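# Transfer 96-well plate from bench spot B1 to nest N1

## Task

Carry the 96-well plate off bench spot B1 (the right-hand spot as seen from the arms) and set it into plate nest N1 (the left-hand nest). It counts only if the plate lies flat within the nest's locators and its cut-off corner, where well A1 is, sits at the nest corner labelled A1. Then open the gripper and move the arm away from the plate.

## Robot and tools

Robot: two arms, left_arm and right_arm, each ending in a two-finger parallel gripper. Each gripper's fingers point along its own +z axis and close along its own y axis. The reported end_effector_position is the point between the finger pads, roughly 1 cm short of the fingertips.

Frame: every pose lives in one scene frame. Origin is on the table surface midway between the arms; +x points out across the table away from the arms, +z points up, and left_arm sits on the +y side. The names left/right are just arm labels, not image sides. From the arms' viewpoint, B1 (where the plate starts) is on the right and N1 (the nest) is on the left. The plate has one clipped corner marking well A1; that corner must end at the nest corner marked A1. Reported hand positions can be somewhat off, more so at long reach, so check the cameras.

The 16-number row: both move and execute_actions use a single row covering both arms, always 16 numbers even if one arm stays still. Order: left_arm x, y, z, qw, qx, qy, qz, opening, then right_arm x, y, z, qw, qx, qy, qz, opening. x, y, z are an absolute target for the gripper point in metres in the scene frame; the quaternion is an absolute target orientation, w first. So each arm's part is a pose plus an opening, not an offset. Opening runs from -1 (closed) to +1 (fully open, 0.094 m). To keep an arm still, resend the exact pose it last reported before it was meant to stay put, with the opening it should keep. To hold an orientation steady, repeat the same target quaternion in every call rather than copying the slightly drifted reported one.

Tools:
- execute_actions: argument actions is a list with zero or one item. Empty list returns the current state. An item {"rows": [...], "steps": n} plays up to 15 rows, one per control step of 1/30 s (steps at most 15, default 15); if rows run out, the last repeats. An item {"steps": n} with no rows is a wait of up to 300 steps counted from the previous result. Optional pictures (boolean) toggles images. A target more than 0.6 m from the arm's last reported position along any of its gripper axes gets the whole call refused, and nothing is sent.
- move: target is one 16-number row as above; speed is the path top speed in m/s, 0.002 to 0.5 (default 0.25), with rotation capped at twice that in rad/s. Both grippers follow straight lines that finish together, lasting 0.5 to 10 s; longer paths are cut at 10 s. Openings are applied at the start. Paths ignore obstacles and the other arm. The result adds a move: line giving the ending (done, off_target, moving, held, fault) and any limits (paced = pose clipped; held = a check blocked steps, after which the arm may jump faster), plus each gripper's distance from its target.
- wait: seconds, 0 to 10; sends nothing new.
- zoom_image: camera (cam_head_left, cam_head_right, cam_left_wrist, cam_right_wrist) and region [x0, y0, x1, y1] in that camera's pixels, top-left origin, at most 504 by 504. Head images are 896x504, wrist images 504x504.
The goal must hold at that point.

Motion details: each control step clips the commanded pose to within 70 mm and 16 degrees of the measured one, and position is favoured over orientation if both can't be met. After an action ends, an arm only continues to its last clipped pose, so a distant target may need several calls; compare the reported pose and send the remainder. Joint friction can leave the gripper up to about 31 mm off, and tiny commands may do nothing. Grippers lag, can wander off the path, and can overshoot speed near full arm extension. The simulation keeps running while you compose replies.

Result lines: the state line gives each arm's pose; grip_measured is finger opening on the command scale (the last Joint positions number is metres). HELD marks steps where the command was withheld; "pose unreachable" names an arm whose command the clearance check altered; "too close" concerns the mounting plates and frame behind the arms; Hand target shows where the controller is now driving each gripper; FAULT or OVER-TEMPERATURE FAULT means an arm stopped. MOTOR HOT warns from 75 °C; holding loads heats motors, at 90 °C the arm halts for 10 s and at 100 °C it drops what it holds.

Gripping: command about 0.03 below grip_measured for a firm hold, less for a lighter one. Readings may be off by about 1 mm.

Avoid: dropping the plate from more than a few millimetres, knocking anything off the table, collisions or hard pressing between arms, and fast or deep moves into contact (speed and overshoot past contact both raise force). Loose objects may occasionally get nudged by outside pushes, so re-check the plate before grasping and after placing.

Each tool is called after "Request:" as name(argument=value, ...) on one line, values as JSON.

## Session

Request:
execute_actions(actions=[])

Scene clock: 0.00 s of 13200.00 s.
left_arm: end_effector_position=(+0.4577, +0.3077, +0.2388) grip_measured=+1.000 end_effector_quat_wxyz=(+0.013, -0.613, +0.786, -0.082) | right_arm: end_effector_position=(+0.0208, -0.5783, +0.1324) grip_measured=+1.000 end_effector_quat_wxyz=(+0.053, +0.994, +0.067, +0.070)
Joint positions: left_arm=[ 0.084  1.56   1.765 -1.138  0.048 -1.413  0.094] | right_arm=[-2.021  1.646  0.569 -0.59  -0.665  1.071  0.094]
Joint velocities: left_arm=[ 0.022  0.007 -0.022  0.037 -0.022  0.022  0.   ] | right_arm=[ 0.002  0.002  0.007  0.007 -0.022 -0.007  0.   ]
Motor temperatures (°C, as the motors report them): left_arm=[20 19 20 18 21 19] | right_arm=[17 20 18 21 17 19]
Hand target (left_arm): +0.458, +0.308, +0.239; +0.013, -0.613, +0.786, -0.082
Hand target (right_arm): +0.021, -0.578, +0.132; +0.053, +0.994, +0.067, +0.070

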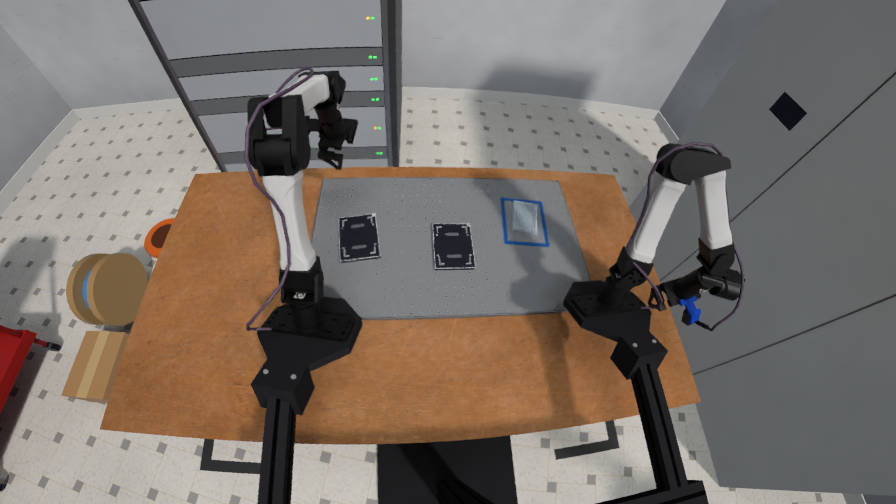

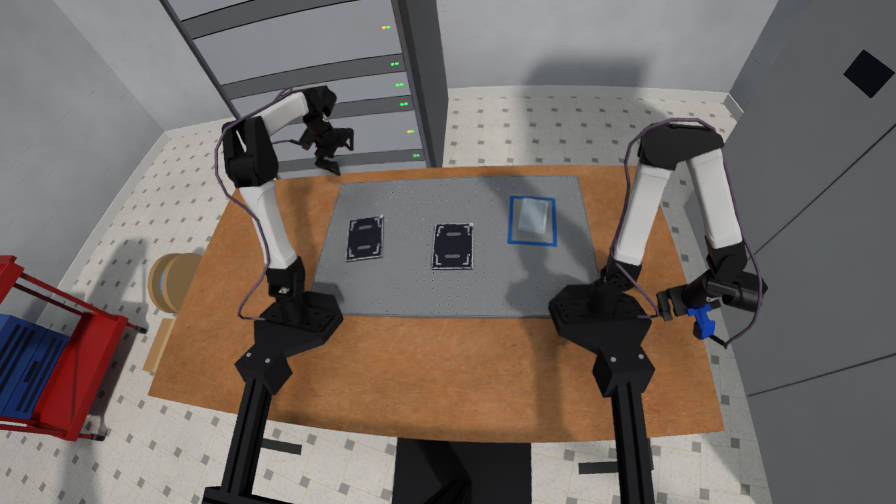

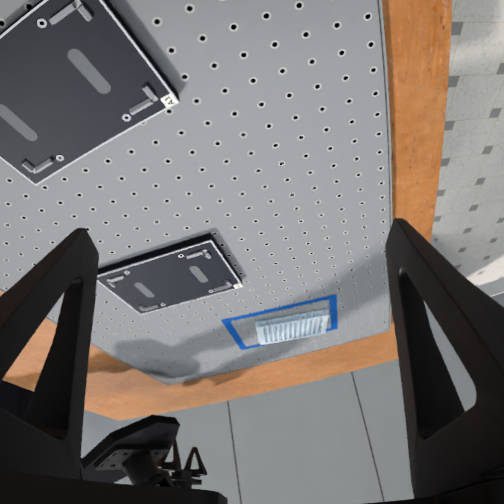

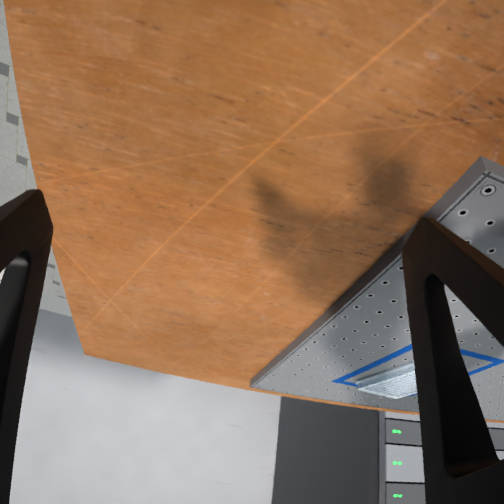

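Request:
zoom_image(camera="cam_head_left", region=[320, 180, 580, 290])

Request:
zoom_image(camera="cam_head_right", region=[320, 180, 580, 290])

Region (320, 180, 580, 290) of cam_head_left's 896x504 image, scaled by 1.938, with more detail than that image has; it fills the top 213 rows of this view, and the rest is white.

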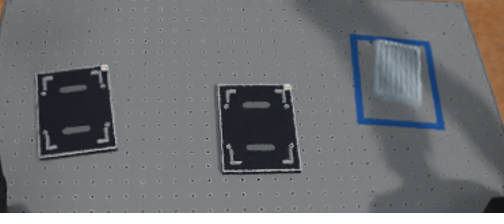

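Region (320, 180, 580, 290) of cam_head_right's 896x504 image, scaled by 1.938, with more detail than that image has; it fills the top 213 rows of this view, and the rest is white.

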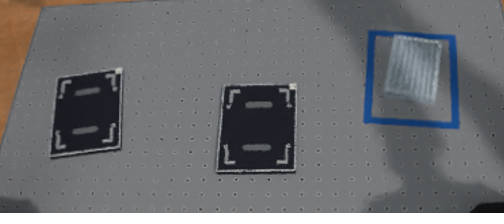

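Request:
zoom_image(camera="cam_left_wrist", region=[0, 0, 360, 360])

Request:
move(target=[0.4577,0.3077,0.2388,0.013,-0.613,0.786,-0.082,1,0.40,-0.27,0.2,0,1,0,0,1])

Region (0, 0, 360, 360) of cam_left_wrist's 504x504 image, scaled by 1.400, with more detail than that image has.

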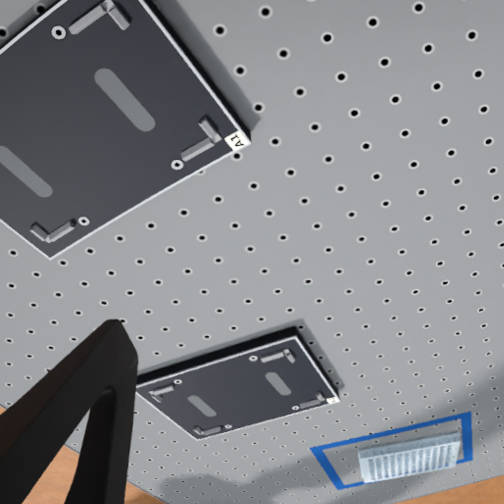

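Scene clock: 10.27 s of 13200.00 s.
left_arm: end_effector_position=(+0.4577, +0.3077, +0.2388) grip_measured=+1.000 end_effector_quat_wxyz=(+0.013, -0.613, +0.786, -0.082) | right_arm: end_effector_position=(+0.3975, -0.2804, +0.2024) grip_measured=+1.000 end_effector_quat_wxyz=(-0.300, +0.835, +0.449, +0.101)
Joint positions: left_arm=[ 0.084  1.56   1.765 -1.138  0.048 -1.413  0.094] | right_arm=[-0.108  1.51   1.412 -1.102 -0.589  2.094  0.094]
Joint velocities: left_arm=[ 0.012  0.007  0.002  0.037  0.022 -0.022  0.   ] | right_arm=[-0.002  0.017  0.037  0.022 -0.066 -0.037  0.   ]
Motor temperatures (°C, as the motors report them): left_arm=[20 22 22 19 21 19] | right_arm=[18 21 19 21 17 19]
Hand target (left_arm): +0.458, +0.308, +0.239; +0.013, -0.613, +0.786, -0.082
Hand target (right_arm): +0.397, -0.278, +0.197; -0.306, +0.836, +0.447, +0.087
Off the commanded pose (left_arm): 0.000 m, 0 deg.
Off the commanded pose (right_arm): 0.011 m, 67 deg; orientation clipped at the last step of the last action.
joint sent to its limit (right arm) — the command would take joint 6 (wrist roll) past its upper limit, so that joint was sent only as far as its limit.
After step 90, 3.60 s passed at rest.
move: off_target (right_arm); limits=paced
camera_calibration (this result's frames):
cam_right_wrist: T_world_to_cam=[[-0.872413, 0.316139, 0.372762, 0.360355], [0.400428, 0.0249678, 0.915988, -0.344433], [0.280273, 0.948384, -0.148373, 0.277055], [0, 0, 0, 1]] pos_world=[0.374648, -0.368077, 0.222277]

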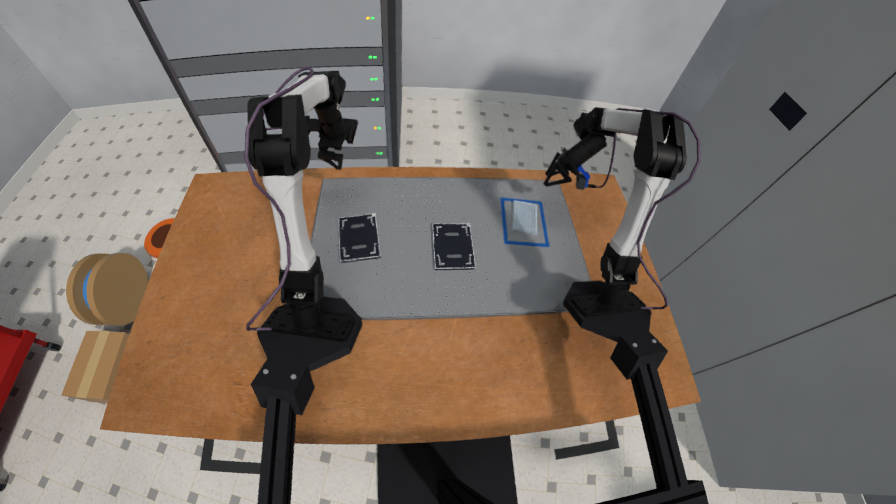

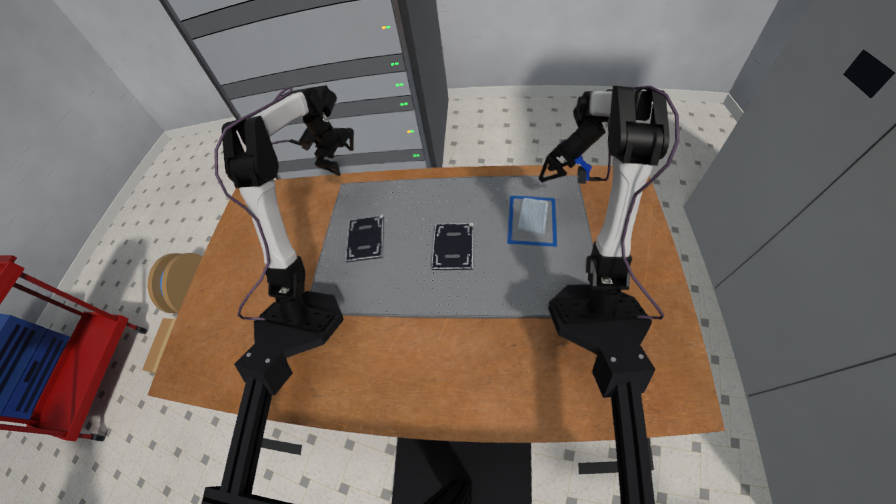

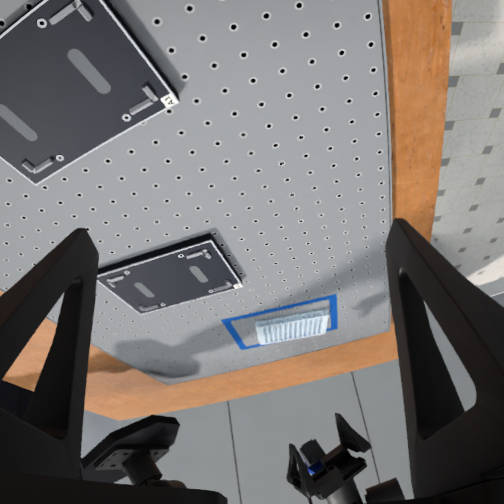

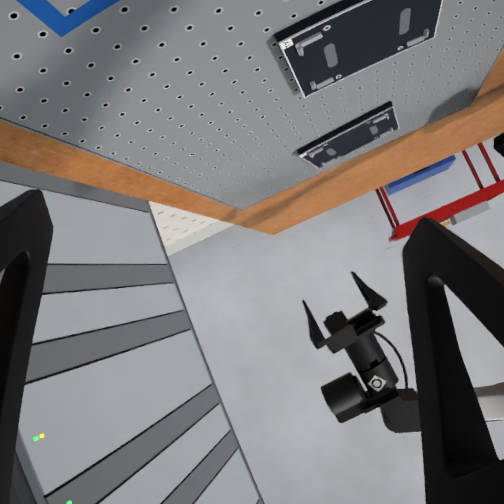

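Request:
move(target=[0.36,0.10,0.28,0,-0.707,0.707,0,1,0.40,-0.27,0.2,0,0,1,0,1])

Scene clock: 18.20 s of 13200.00 s.
left_arm: end_effector_position=(+0.3603, +0.1043, +0.2806) grip_measured=+1.000 end_effector_quat_wxyz=(+0.036, +0.621, -0.782, +0.053) | right_arm: end_effector_position=(+0.4042, -0.2705, +0.1991) grip_measured=+1.000 end_effector_quat_wxyz=(-0.001, +0.008, +1.000, -0.001)
Joint positions: left_arm=[-0.674  1.678  1.914 -1.36  -0.299 -2.102  0.094] | right_arm=[ 0.308  1.499  1.461 -1.081  0.24   0.367  0.094]
Joint velocities: left_arm=[-0.007 -0.017 -0.002  0.095  0.007  0.051  0.   ] | right_arm=[-0.007 -0.002  0.002  0.125 -0.022 -0.022  0.   ]
Motor temperatures (°C, as the motors report them): left_arm=[20 24 23 19 21 19] | right_arm=[18 24 20 21 17 19]
Hand target (left_arm): +0.357, +0.101, +0.281; -0.042, -0.619, +0.783, -0.048
Hand target (right_arm): +0.400, -0.270, +0.200; +0.003, -0.001, +1.000, -0.003
Off the commanded pose (left_arm): 0.004 m, 15 deg.
Off the commanded pose (right_arm): 0.004 m, 1 deg.
joint sent to its limit (left arm) — the command would take joint 6 (wrist roll) past its lower limit, so that joint was sent only as far as its limit.
move: off_target (left_arm)
camera_calibration (this result's frames):
cam_left_wrist: T_world_to_cam=[[0.965794, -0.258439, 0.021251, -0.333917], [-0.155153, -0.510253, 0.845913, -0.123568], [-0.207774, -0.820275, -0.532897, 0.427348], [0, 0, 0, 1]] pos_world=[0.392115, 0.201195, 0.339356]
cam_right_wrist: T_world_to_cam=[[0.104683, -0.994182, 0.0253631, -0.315937], [-0.649042, -0.0489733, 0.759174, 0.0910228], [-0.753516, -0.0959341, -0.650393, 0.500632], [0, 0, 0, 1]] pos_world=[0.469385, -0.261614, 0.264519]

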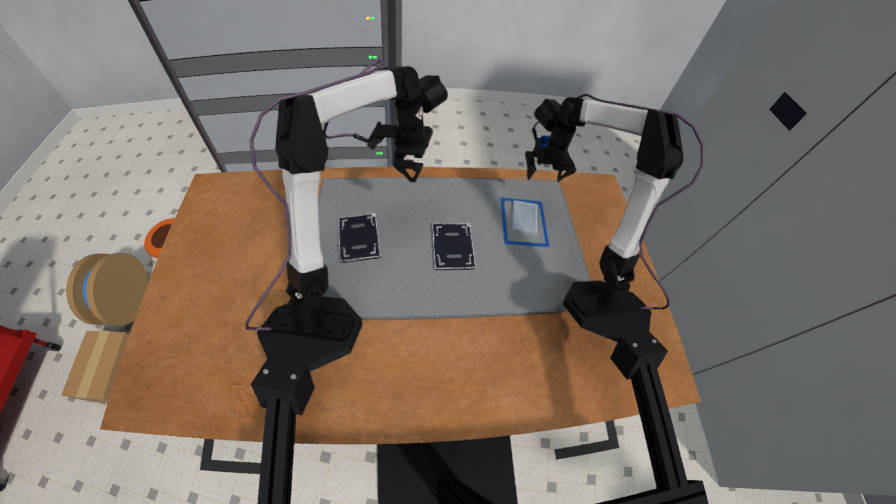

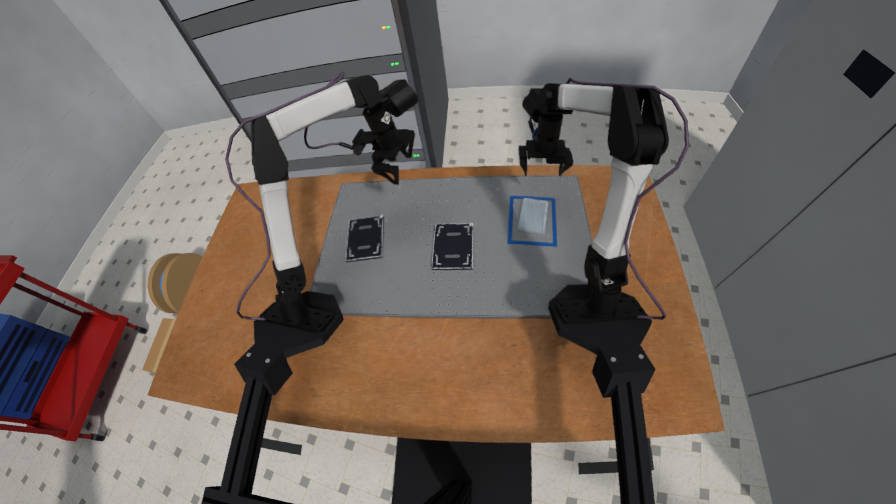

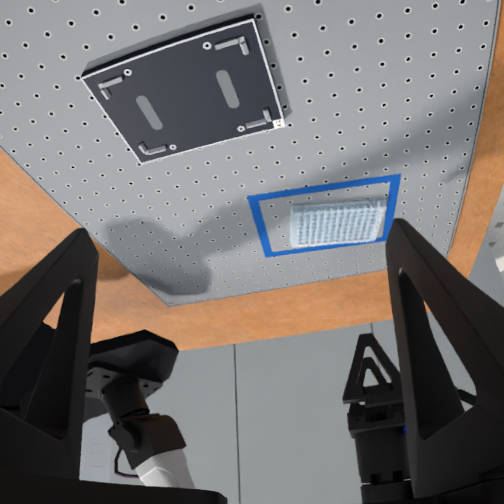

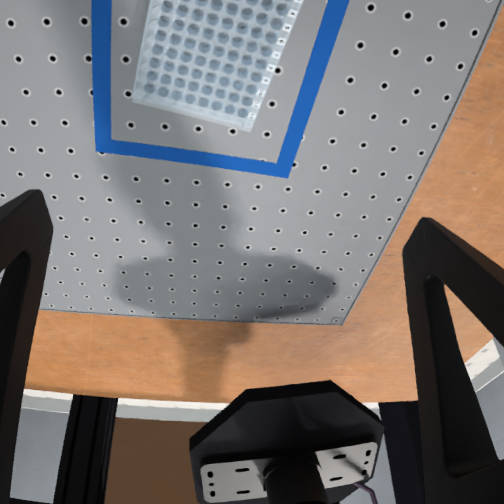

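Request:
zoom_image(camera="cam_left_wrist", region=[60, 0, 420, 270])

Request:
move(target=[0.4577,0.3077,0.2388,0.013,-0.613,0.786,-0.082,1,0.50,-0.26,0.2,0,0,1,0,1])

Region (60, 0, 420, 270) of cam_left_wrist's 504x504 image, scaled by 1.400, with more detail than that image has; it fills the top 378 rows of this view, and the rest is white.

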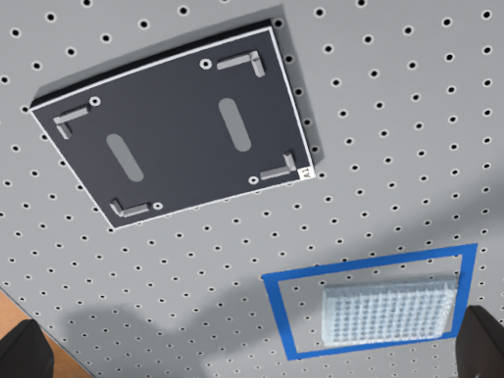

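Scene clock: 25.43 s of 13200.00 s.
left_arm: end_effector_position=(+0.4536, +0.3084, +0.2392) grip_measured=+1.000 end_effector_quat_wxyz=(-0.007, +0.617, -0.783, +0.079) | right_arm: end_effector_position=(+0.5013, -0.2578, +0.2081) grip_measured=+1.000 end_effector_quat_wxyz=(+0.014, +0.002, +1.000, +0.003)
Joint positions: left_arm=[ 0.086  1.555  1.76  -1.15   0.051 -1.423  0.094] | right_arm=[ 0.257  1.855  2.07  -1.291  0.219  0.3    0.094]
Joint velocities: left_arm=[-0.032  0.002 -0.002 -0.007 -0.066  0.007  0.   ] | right_arm=[-0.037 -0.017  0.012  0.022  0.007 -0.022  0.   ]
Motor temperatures (°C, as the motors report them): left_arm=[20 25 24 19 21 19] | right_arm=[18 27 20 21 17 19]
Hand target (left_arm): +0.461, +0.307, +0.238; +0.011, -0.614, +0.784, -0.088
Hand target (right_arm): +0.501, -0.260, +0.199; +0.000, +0.000, +1.000, +0.001
Off the commanded pose (left_arm): 0.004 m, 1 deg.
Off the commanded pose (right_arm): 0.009 m, 2 deg.
After step 90, 2.63 s passed at rest.
move: done
camera_calibration (this result's frames):
cam_left_wrist: T_world_to_cam=[[0.959047, -0.25886, 0.114982, -0.389698], [-0.238751, -0.52036, 0.819892, 0.0772998], [-0.152405, -0.813767, -0.560853, 0.571598], [0, 0, 0, 1]] pos_world=[0.479308, 0.404494, 0.302013]
cam_right_wrist: T_world_to_cam=[[0.116731, -0.992938, 0.0211701, -0.318542], [-0.671959, -0.0632642, 0.737882, 0.160099], [-0.731331, -0.100359, -0.674598, 0.573666], [0, 0, 0, 1]] pos_world=[0.564303, -0.248591, 0.275603]

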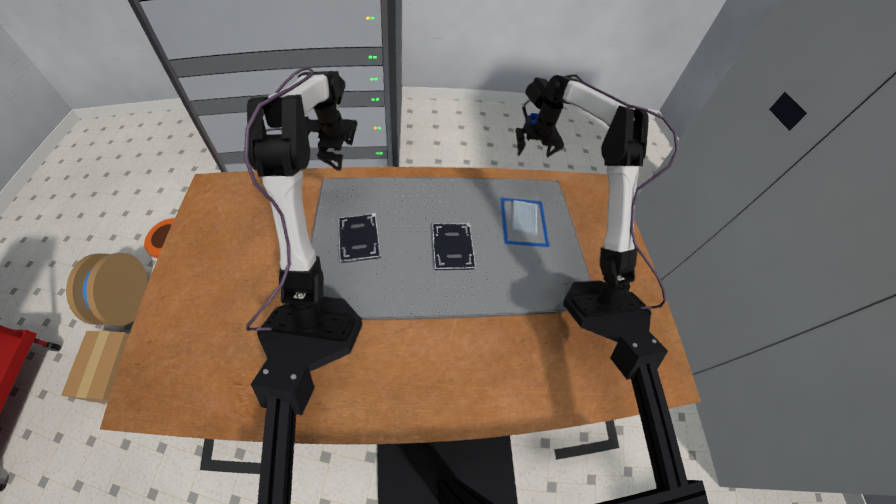

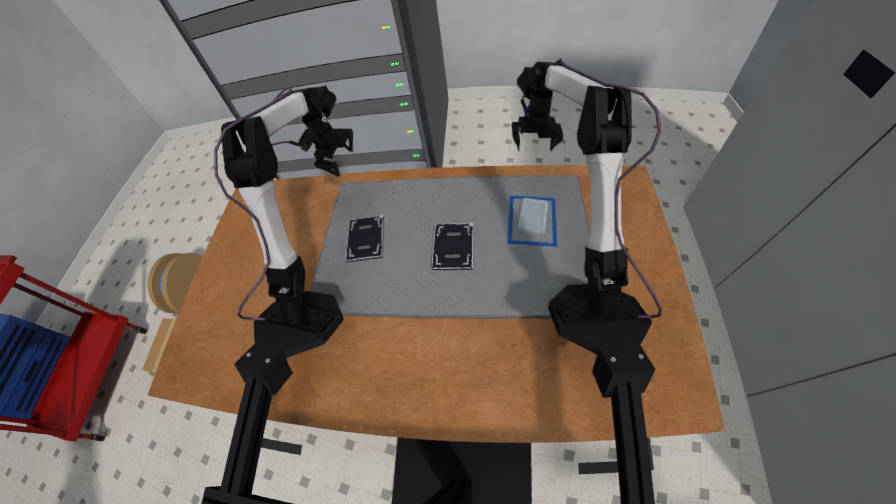

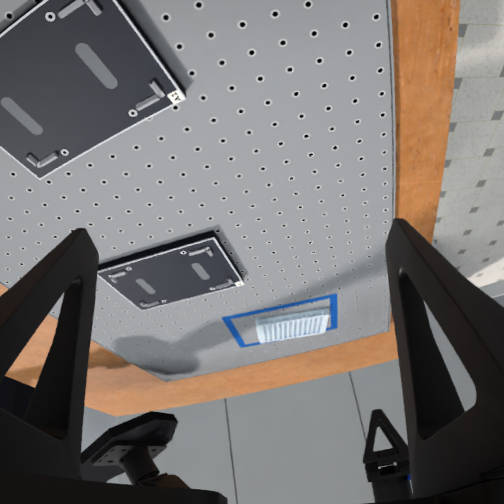

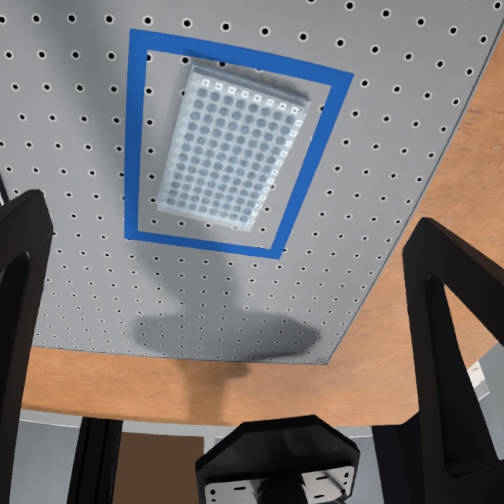

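Request:
zoom_image(camera="cam_right_wrist", region=[110, 20, 370, 270])

Region (110, 20, 370, 270) of cam_right_wrist's 504x504 image, scaled by 1.938, with more detail than that image has; it fills the top 485 rows of this view, and the rest is white.

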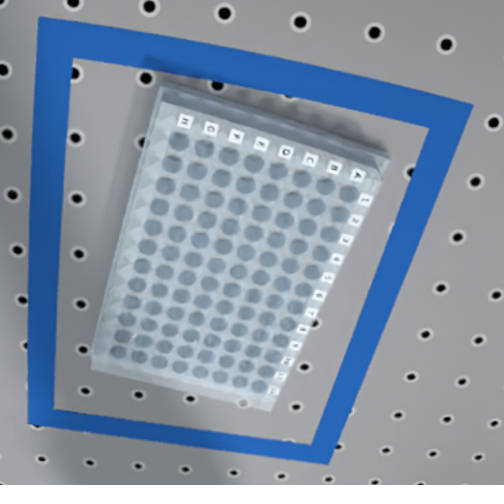

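Request:
move(target=[0.4577,0.3077,0.2388,0.013,-0.613,0.786,-0.082,1,0.393,-0.256,0.07,0,0.11,0.994,0,1])

Scene clock: 36.63 s of 13200.00 s.
left_arm: end_effector_position=(+0.4536, +0.3080, +0.2392) grip_measured=+1.000 end_effector_quat_wxyz=(-0.007, +0.617, -0.783, +0.080) | right_arm: end_effector_position=(+0.3930, -0.2596, +0.0687) grip_measured=+1.000 end_effector_quat_wxyz=(-0.004, +0.109, +0.994, -0.004)
Joint positions: left_arm=[ 0.086  1.555  1.76  -1.15   0.053 -1.421  0.094] | right_arm=[ 0.257  1.713  1.205 -0.608  0.219  0.524  0.094]
Joint velocities: left_arm=[ 0.012 -0.012 -0.017  0.022 -0.022 -0.037  0.   ] | right_arm=[ 0.007 -0.002  0.007 -0.051  0.007 -0.037  0.   ]
Motor temperatures (°C, as the motors report them): left_arm=[20 26 25 19 21 19] | right_arm=[18 31 22 21 17 19]
Hand target (left_arm): +0.458, +0.308, +0.239; +0.013, -0.613, +0.786, -0.082
Hand target (right_arm): +0.389, -0.258, +0.072; -0.000, +0.110, +0.994, -0.000
Off the commanded pose (left_arm): 0.004 m, 1 deg.
Off the commanded pose (right_arm): 0.004 m, 1 deg.
After step 90, 6.70 s passed at rest.
move: done
camera_calibration (this result's frames):
cam_left_wrist: T_world_to_cam=[[0.958594, -0.260323, 0.115452, -0.389213], [-0.23967, -0.518533, 0.820781, 0.0767373], [-0.153803, -0.814466, -0.559455, 0.571863], [0, 0, 0, 1]] pos_world=[0.479443, 0.404233, 0.301882]
cam_right_wrist: T_world_to_cam=[[-0.0974081, -0.994779, 0.0304455, -0.221736], [-0.641049, 0.0861124, 0.762654, 0.215036], [-0.761294, 0.0547717, -0.64609, 0.450337], [0, 0, 0, 1]] pos_world=[0.459089, -0.263761, 0.133711]

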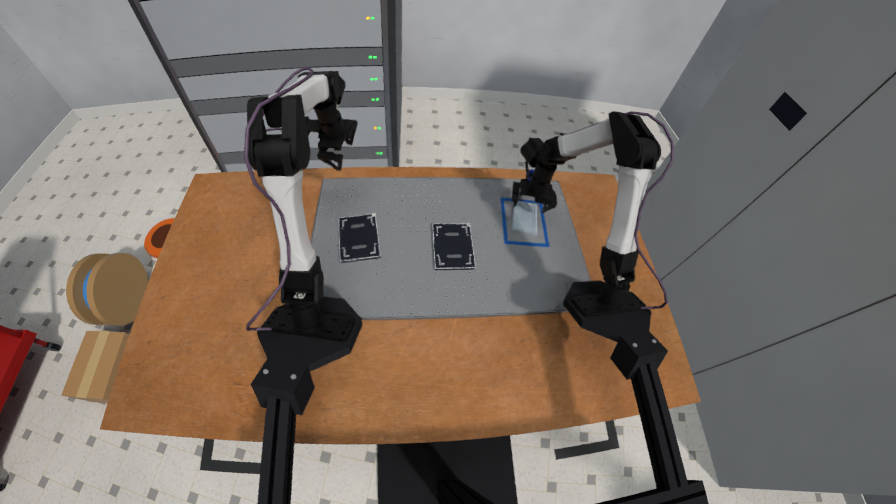

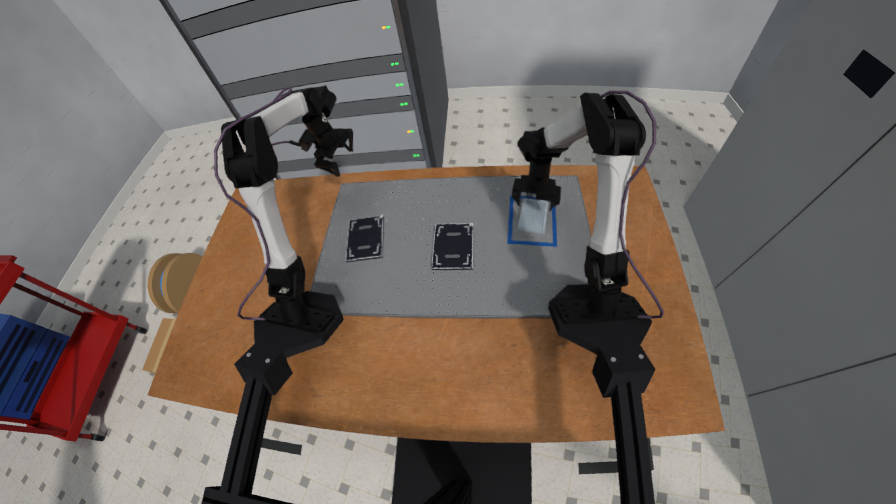

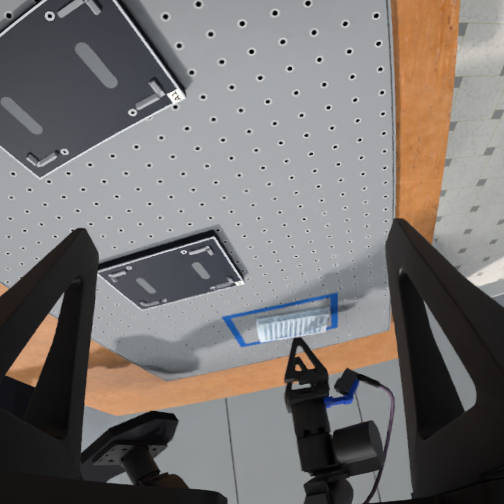

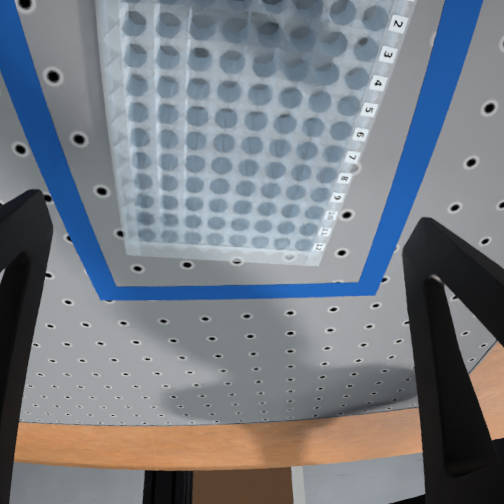

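Request:
move(target=[0.4577,0.3077,0.2388,0.013,-0.613,0.786,-0.082,1,0.393,-0.256,0.042,0,0.11,0.994,0,1], speed=0.05)

Scene clock: 43.77 s of 13200.00 s.
left_arm: end_effector_position=(+0.4536, +0.3080, +0.2392) grip_measured=+1.000 end_effector_quat_wxyz=(-0.007, +0.617, -0.783, +0.080) | right_arm: end_effector_position=(+0.4062, -0.2528, +0.0570) grip_measured=+1.000 end_effector_quat_wxyz=(+0.020, +0.115, +0.993, +0.007)
Joint positions: left_arm=[ 0.086  1.555  1.76  -1.15   0.053 -1.421  0.094] | right_arm=[ 0.257  1.749  1.205 -0.518  0.219  0.524  0.094]
Joint velocities: left_arm=[-0.002 -0.002 -0.002  0.007  0.022 -0.007  0.   ] | right_arm=[-0.002 -0.017  0.002 -0.037  0.007 -0.022  0.   ]
Motor temperatures (°C, as the motors report them): left_arm=[20 27 25 19 21 19] | right_arm=[18 34 21 21 17 19]
Hand target (left_arm): +0.458, +0.308, +0.239; +0.013, -0.613, +0.786, -0.082
Hand target (right_arm): +0.392, -0.256, +0.043; -0.000, +0.110, +0.994, +0.000
Off the commanded pose (left_arm): 0.004 m, 1 deg.
Off the commanded pose (right_arm): 0.020 m, 2 deg.
After step 90, 3.17 s passed at rest.
move: off_target (right_arm)
camera_calibration (this result's frames):
cam_left_wrist: T_world_to_cam=[[0.958491, -0.260689, 0.115483, -0.389061], [-0.239902, -0.518477, 0.820749, 0.0768328], [-0.154085, -0.814385, -0.559496, 0.571976], [0, 0, 0, 1]] pos_world=[0.479477, 0.404221, 0.301888]
cam_right_wrist: T_world_to_cam=[[-0.109563, -0.993934, 0.00952714, -0.206999], [-0.67783, 0.0817216, 0.730663, 0.247447], [-0.72701, 0.0735956, -0.682672, 0.445369], [0, 0, 0, 1]] pos_world=[0.468835, -0.258742, 0.125213]

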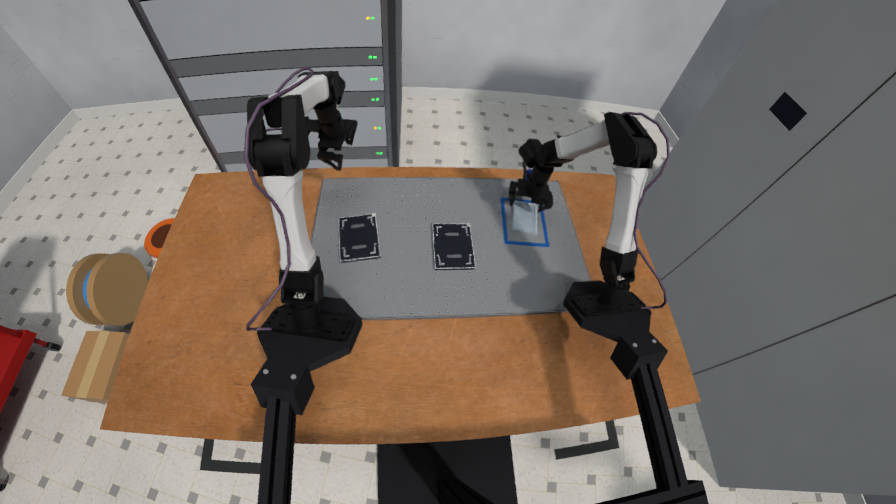

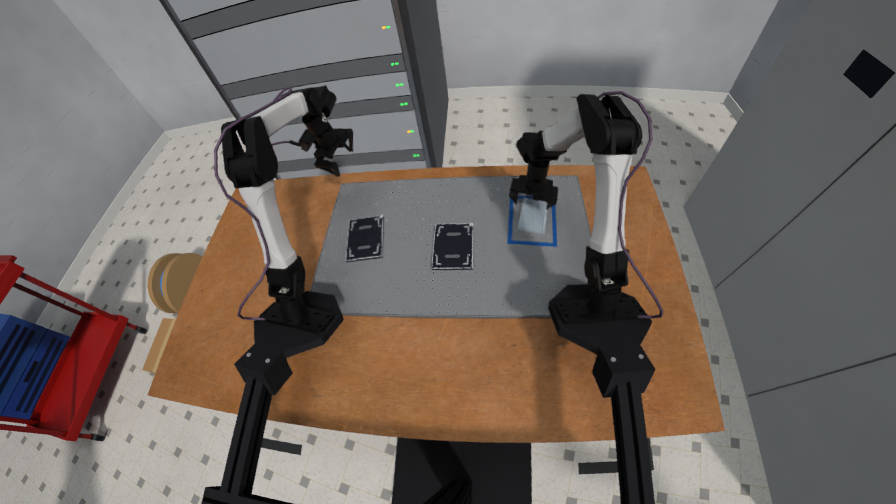

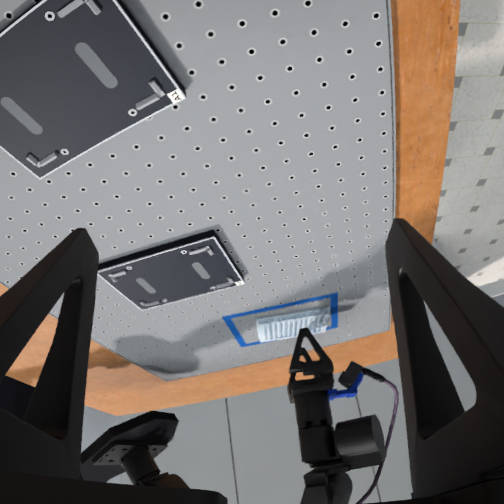

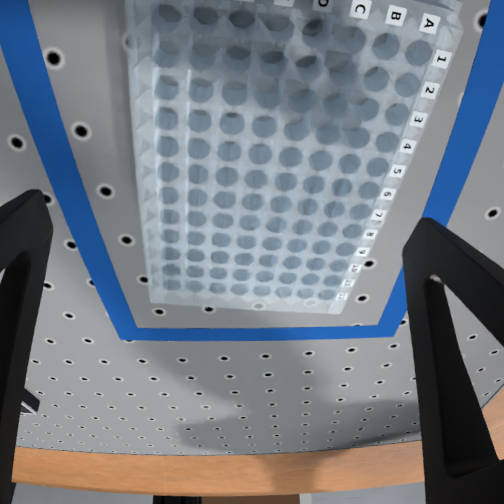

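Request:
move(target=[0.4577,0.3077,0.2388,0.013,-0.613,0.786,-0.082,1,0.378,-0.257,0.03,0,0.11,0.994,0,1], speed=0.05)

Scene clock: 49.03 s of 13200.00 s.
left_arm: end_effector_position=(+0.4536, +0.3080, +0.2392) grip_measured=+1.000 end_effector_quat_wxyz=(-0.007, +0.617, -0.783, +0.080) | right_arm: end_effector_position=(+0.3895, -0.2550, +0.0435) grip_measured=+1.000 end_effector_quat_wxyz=(+0.016, +0.114, +0.993, +0.005)
Joint positions: left_arm=[ 0.086  1.555  1.76  -1.15   0.053 -1.421  0.094] | right_arm=[ 0.257  1.749  1.126 -0.449  0.219  0.523  0.094]
Joint velocities: left_arm=[ 0.002 -0.007  0.002  0.081  0.022  0.022  0.   ] | right_arm=[-0.022 -0.022  0.002 -0.051 -0.007 -0.007  0.   ]
Motor temperatures (°C, as the motors report them): left_arm=[20 28 26 19 21 19] | right_arm=[18 34 21 21 17 19]
Hand target (left_arm): +0.458, +0.308, +0.239; +0.013, -0.613, +0.786, -0.082
Hand target (right_arm): +0.377, -0.257, +0.031; -0.000, +0.110, +0.994, -0.000
Off the commanded pose (left_arm): 0.004 m, 1 deg.
Off the commanded pose (right_arm): 0.018 m, 2 deg.
After step 90, 1.23 s passed at rest.
move: off_target (right_arm)
camera_calibration (this result's frames):
cam_left_wrist: T_world_to_cam=[[0.958491, -0.260689, 0.115483, -0.389061], [-0.239902, -0.518477, 0.820749, 0.0768328], [-0.154085, -0.814385, -0.559496, 0.571976], [0, 0, 0, 1]] pos_world=[0.479477, 0.404221, 0.301888]
cam_right_wrist: T_world_to_cam=[[-0.10714, -0.994157, 0.0131172, -0.211979], [-0.671762, 0.0821095, 0.736202, 0.243642], [-0.732978, 0.0700653, -0.676635, 0.425289], [0, 0, 0, 1]] pos_world=[0.452685, -0.260544, 0.111177]

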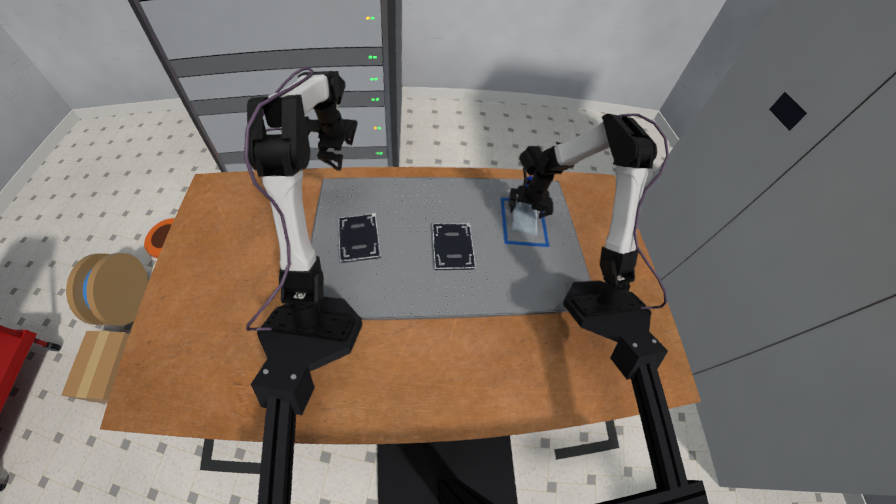

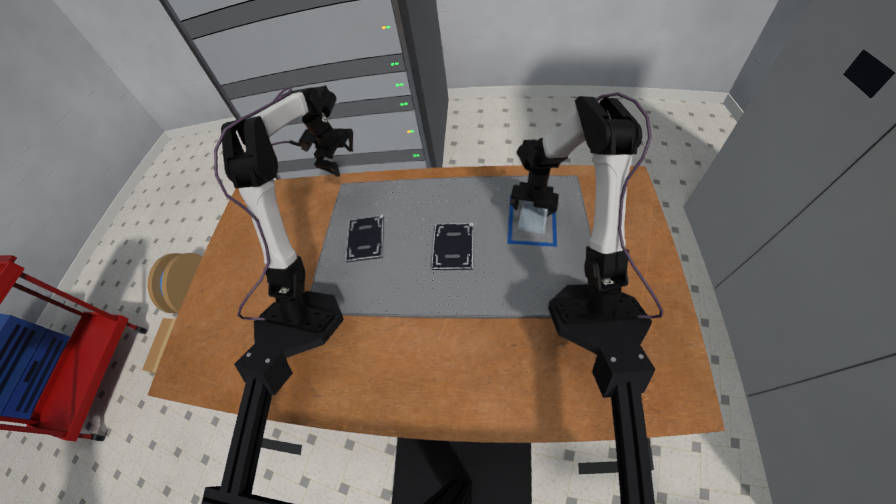

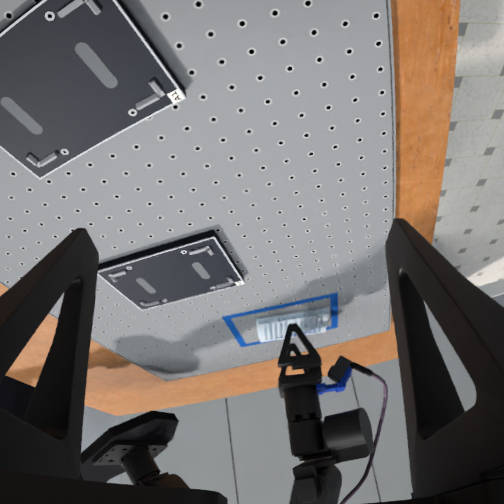

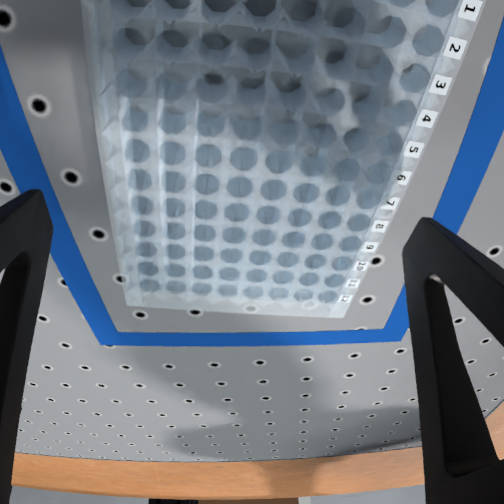

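Request:
move(target=[0.4577,0.3077,0.2388,0.013,-0.613,0.786,-0.082,1,0.380,-0.260,0.016,0,0.11,0.994,0,1], speed=0.02)

Scene clock: 54.10 s of 13200.00 s.
left_arm: end_effector_position=(+0.4536, +0.3080, +0.2392) grip_measured=+1.000 end_effector_quat_wxyz=(-0.007, +0.617, -0.783, +0.080) | right_arm: end_effector_position=(+0.3920, -0.2553, +0.0308) grip_measured=+1.000 end_effector_quat_wxyz=(+0.019, +0.113, +0.993, +0.006)
Joint positions: left_arm=[ 0.086  1.555  1.76  -1.15   0.053 -1.421  0.094] | right_arm=[ 0.246  1.787  1.126 -0.402  0.215  0.51   0.094]
Joint velocities: left_arm=[-0.007 -0.017 -0.007 -0.022  0.007 -0.066  0.   ] | right_arm=[ 0.002 -0.012 -0.002  0.11  -0.051 -0.022  0.   ]
Motor temperatures (°C, as the motors report them): left_arm=[20 28 26 19 21 19] | right_arm=[18 34 21 21 17 19]
Hand target (left_arm): +0.458, +0.308, +0.239; +0.013, -0.613, +0.786, -0.082
Hand target (right_arm): +0.379, -0.260, +0.017; -0.000, +0.110, +0.994, +0.000
Off the commanded pose (left_arm): 0.004 m, 1 deg.
Off the commanded pose (right_arm): 0.020 m, 2 deg.
After step 90, 0.33 s passed at rest.
move: off_target (right_arm)
camera_calibration (this result's frames):
cam_left_wrist: T_world_to_cam=[[0.958491, -0.260689, 0.115483, -0.389061], [-0.239902, -0.518477, 0.820749, 0.0768328], [-0.154085, -0.814385, -0.559496, 0.571976], [0, 0, 0, 1]] pos_world=[0.479477, 0.404221, 0.301888]
cam_right_wrist: T_world_to_cam=[[-0.105298, -0.994374, 0.0115403, -0.212643], [-0.676741, 0.0801562, 0.731845, 0.256361], [-0.728652, 0.0692521, -0.681373, 0.416845], [0, 0, 0, 1]] pos_world=[0.454834, -0.260862, 0.0988641]

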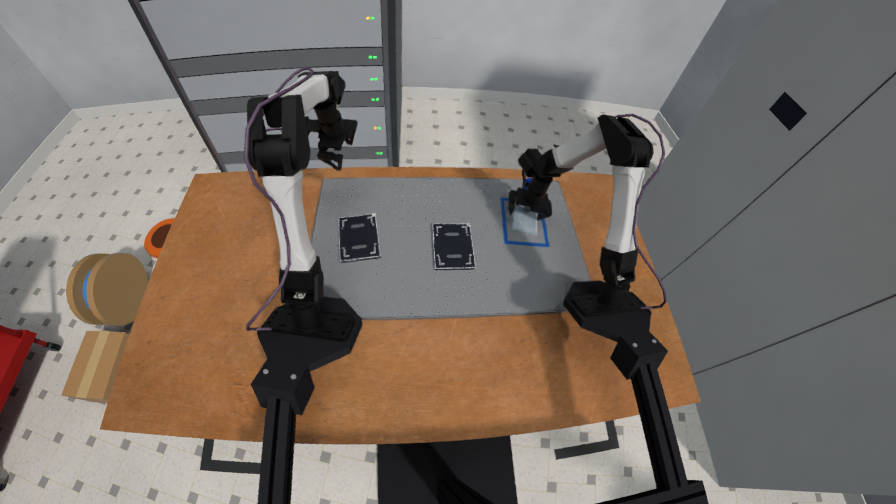

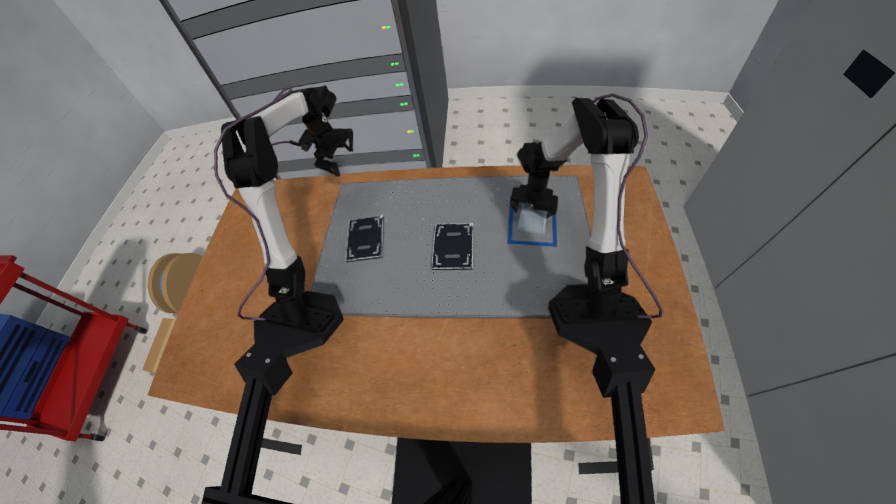

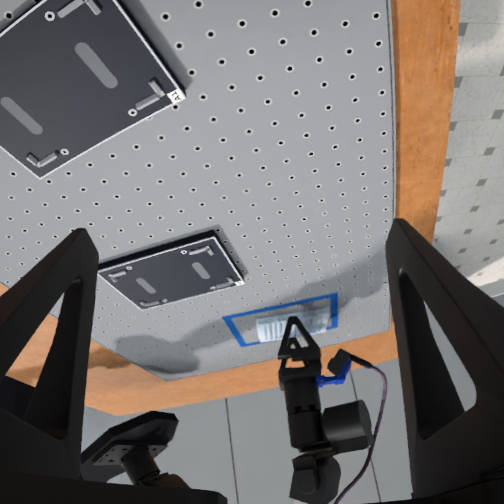

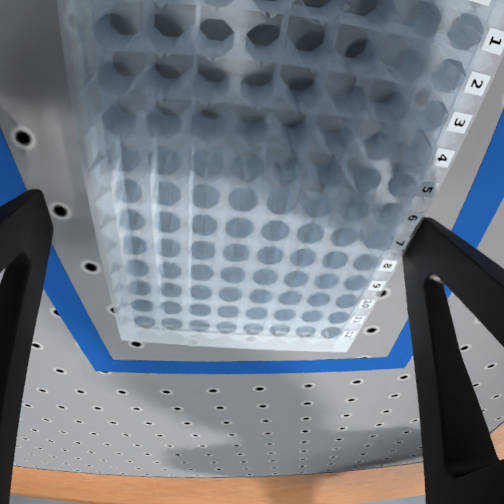

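Request:
move(target=[0.380,0.3077,0.2388,0.013,-0.613,0.786,-0.082,1,0.380,-0.272,0.020,0,0.11,0.994,0,1], speed=0.02)

Scene clock: 61.10 s of 13200.00 s.
left_arm: end_effector_position=(+0.3803, +0.3099, +0.2388) grip_measured=+1.000 end_effector_quat_wxyz=(+0.005, -0.613, +0.786, -0.077) | right_arm: end_effector_position=(+0.3945, -0.2656, +0.0286) grip_measured=+1.000 end_effector_quat_wxyz=(+0.018, +0.112, +0.994, +0.005)
Joint positions: left_arm=[ 0.064  1.277  1.38  -1.053  0.039 -1.428  0.094] | right_arm=[ 0.215  1.787  1.126 -0.4    0.201  0.482  0.094]
Joint velocities: left_arm=[ 0.007  0.017  0.002 -0.081  0.007  0.037  0.   ] | right_arm=[-0.002 -0.012  0.002 -0.051 -0.081  0.007  0.   ]
Motor temperatures (°C, as the motors report them): left_arm=[20 29 26 19 21 19] | right_arm=[18 35 21 21 17 19]
Hand target (left_arm): +0.380, +0.308, +0.240; +0.013, -0.613, +0.786, -0.082
Hand target (right_arm): +0.380, -0.272, +0.021; -0.000, +0.110, +0.994, +0.000
Off the commanded pose (left_arm): 0.002 m, 1 deg.
Off the commanded pose (right_arm): 0.018 m, 2 deg.
After step 90, 0.10 s passed at rest.
move: off_target (right_arm)
camera_calibration (this result's frames):
cam_left_wrist: T_world_to_cam=[[0.956472, -0.270451, 0.109623, -0.31309], [-0.240715, -0.518814, 0.820298, 0.0610687], [-0.164976, -0.81098, -0.561332, 0.565478], [0, 0, 0, 1]] pos_world=[0.407453, 0.405599, 0.301648]
cam_right_wrist: T_world_to_cam=[[-0.103879, -0.994494, 0.013832, -0.223227], [-0.674431, 0.080655, 0.733919, 0.25957], [-0.730994, 0.0669101, -0.679096, 0.418085], [0, 0, 0, 1]] pos_world=[0.457491, -0.270907, 0.0965045]

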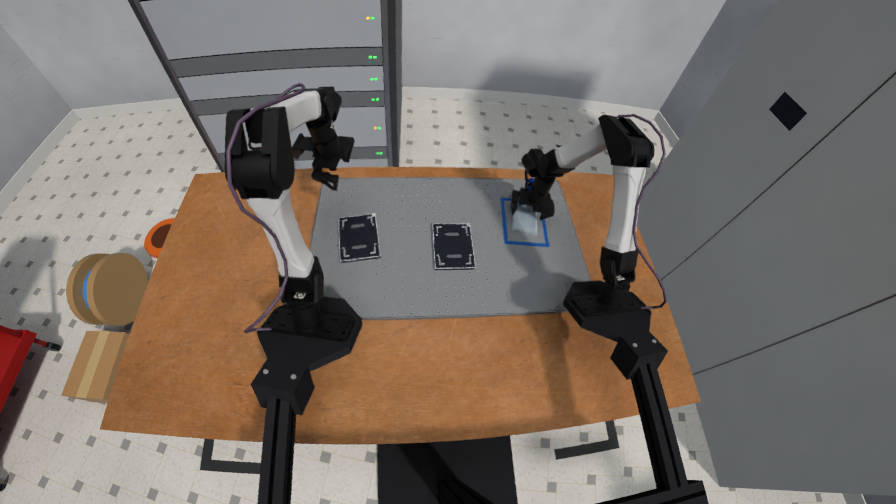

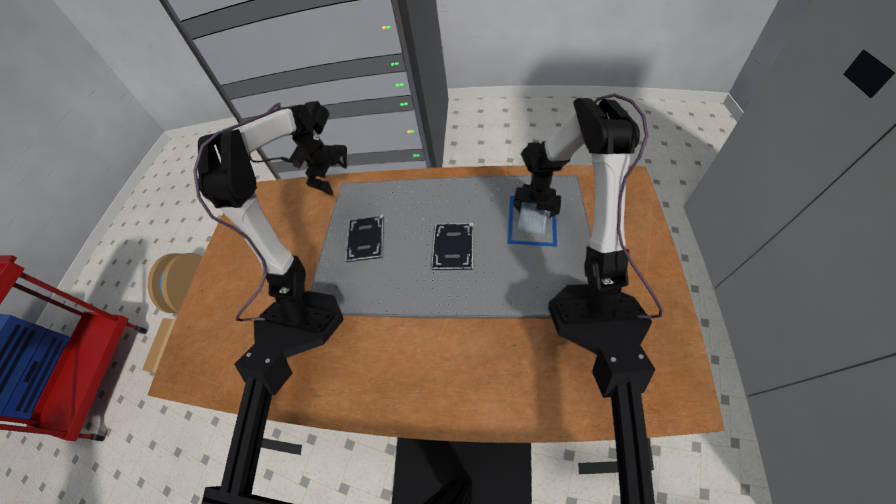

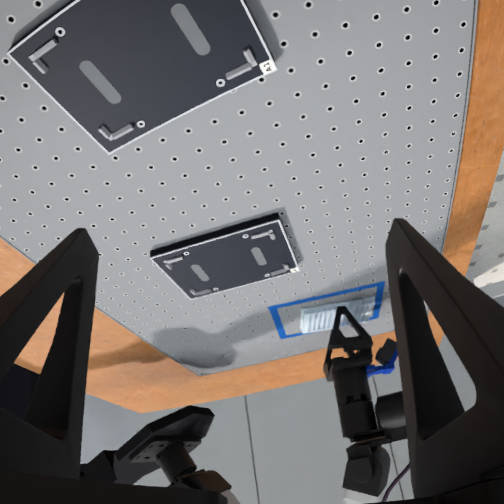

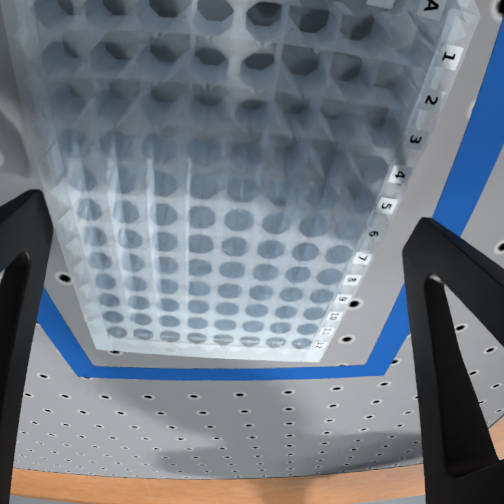

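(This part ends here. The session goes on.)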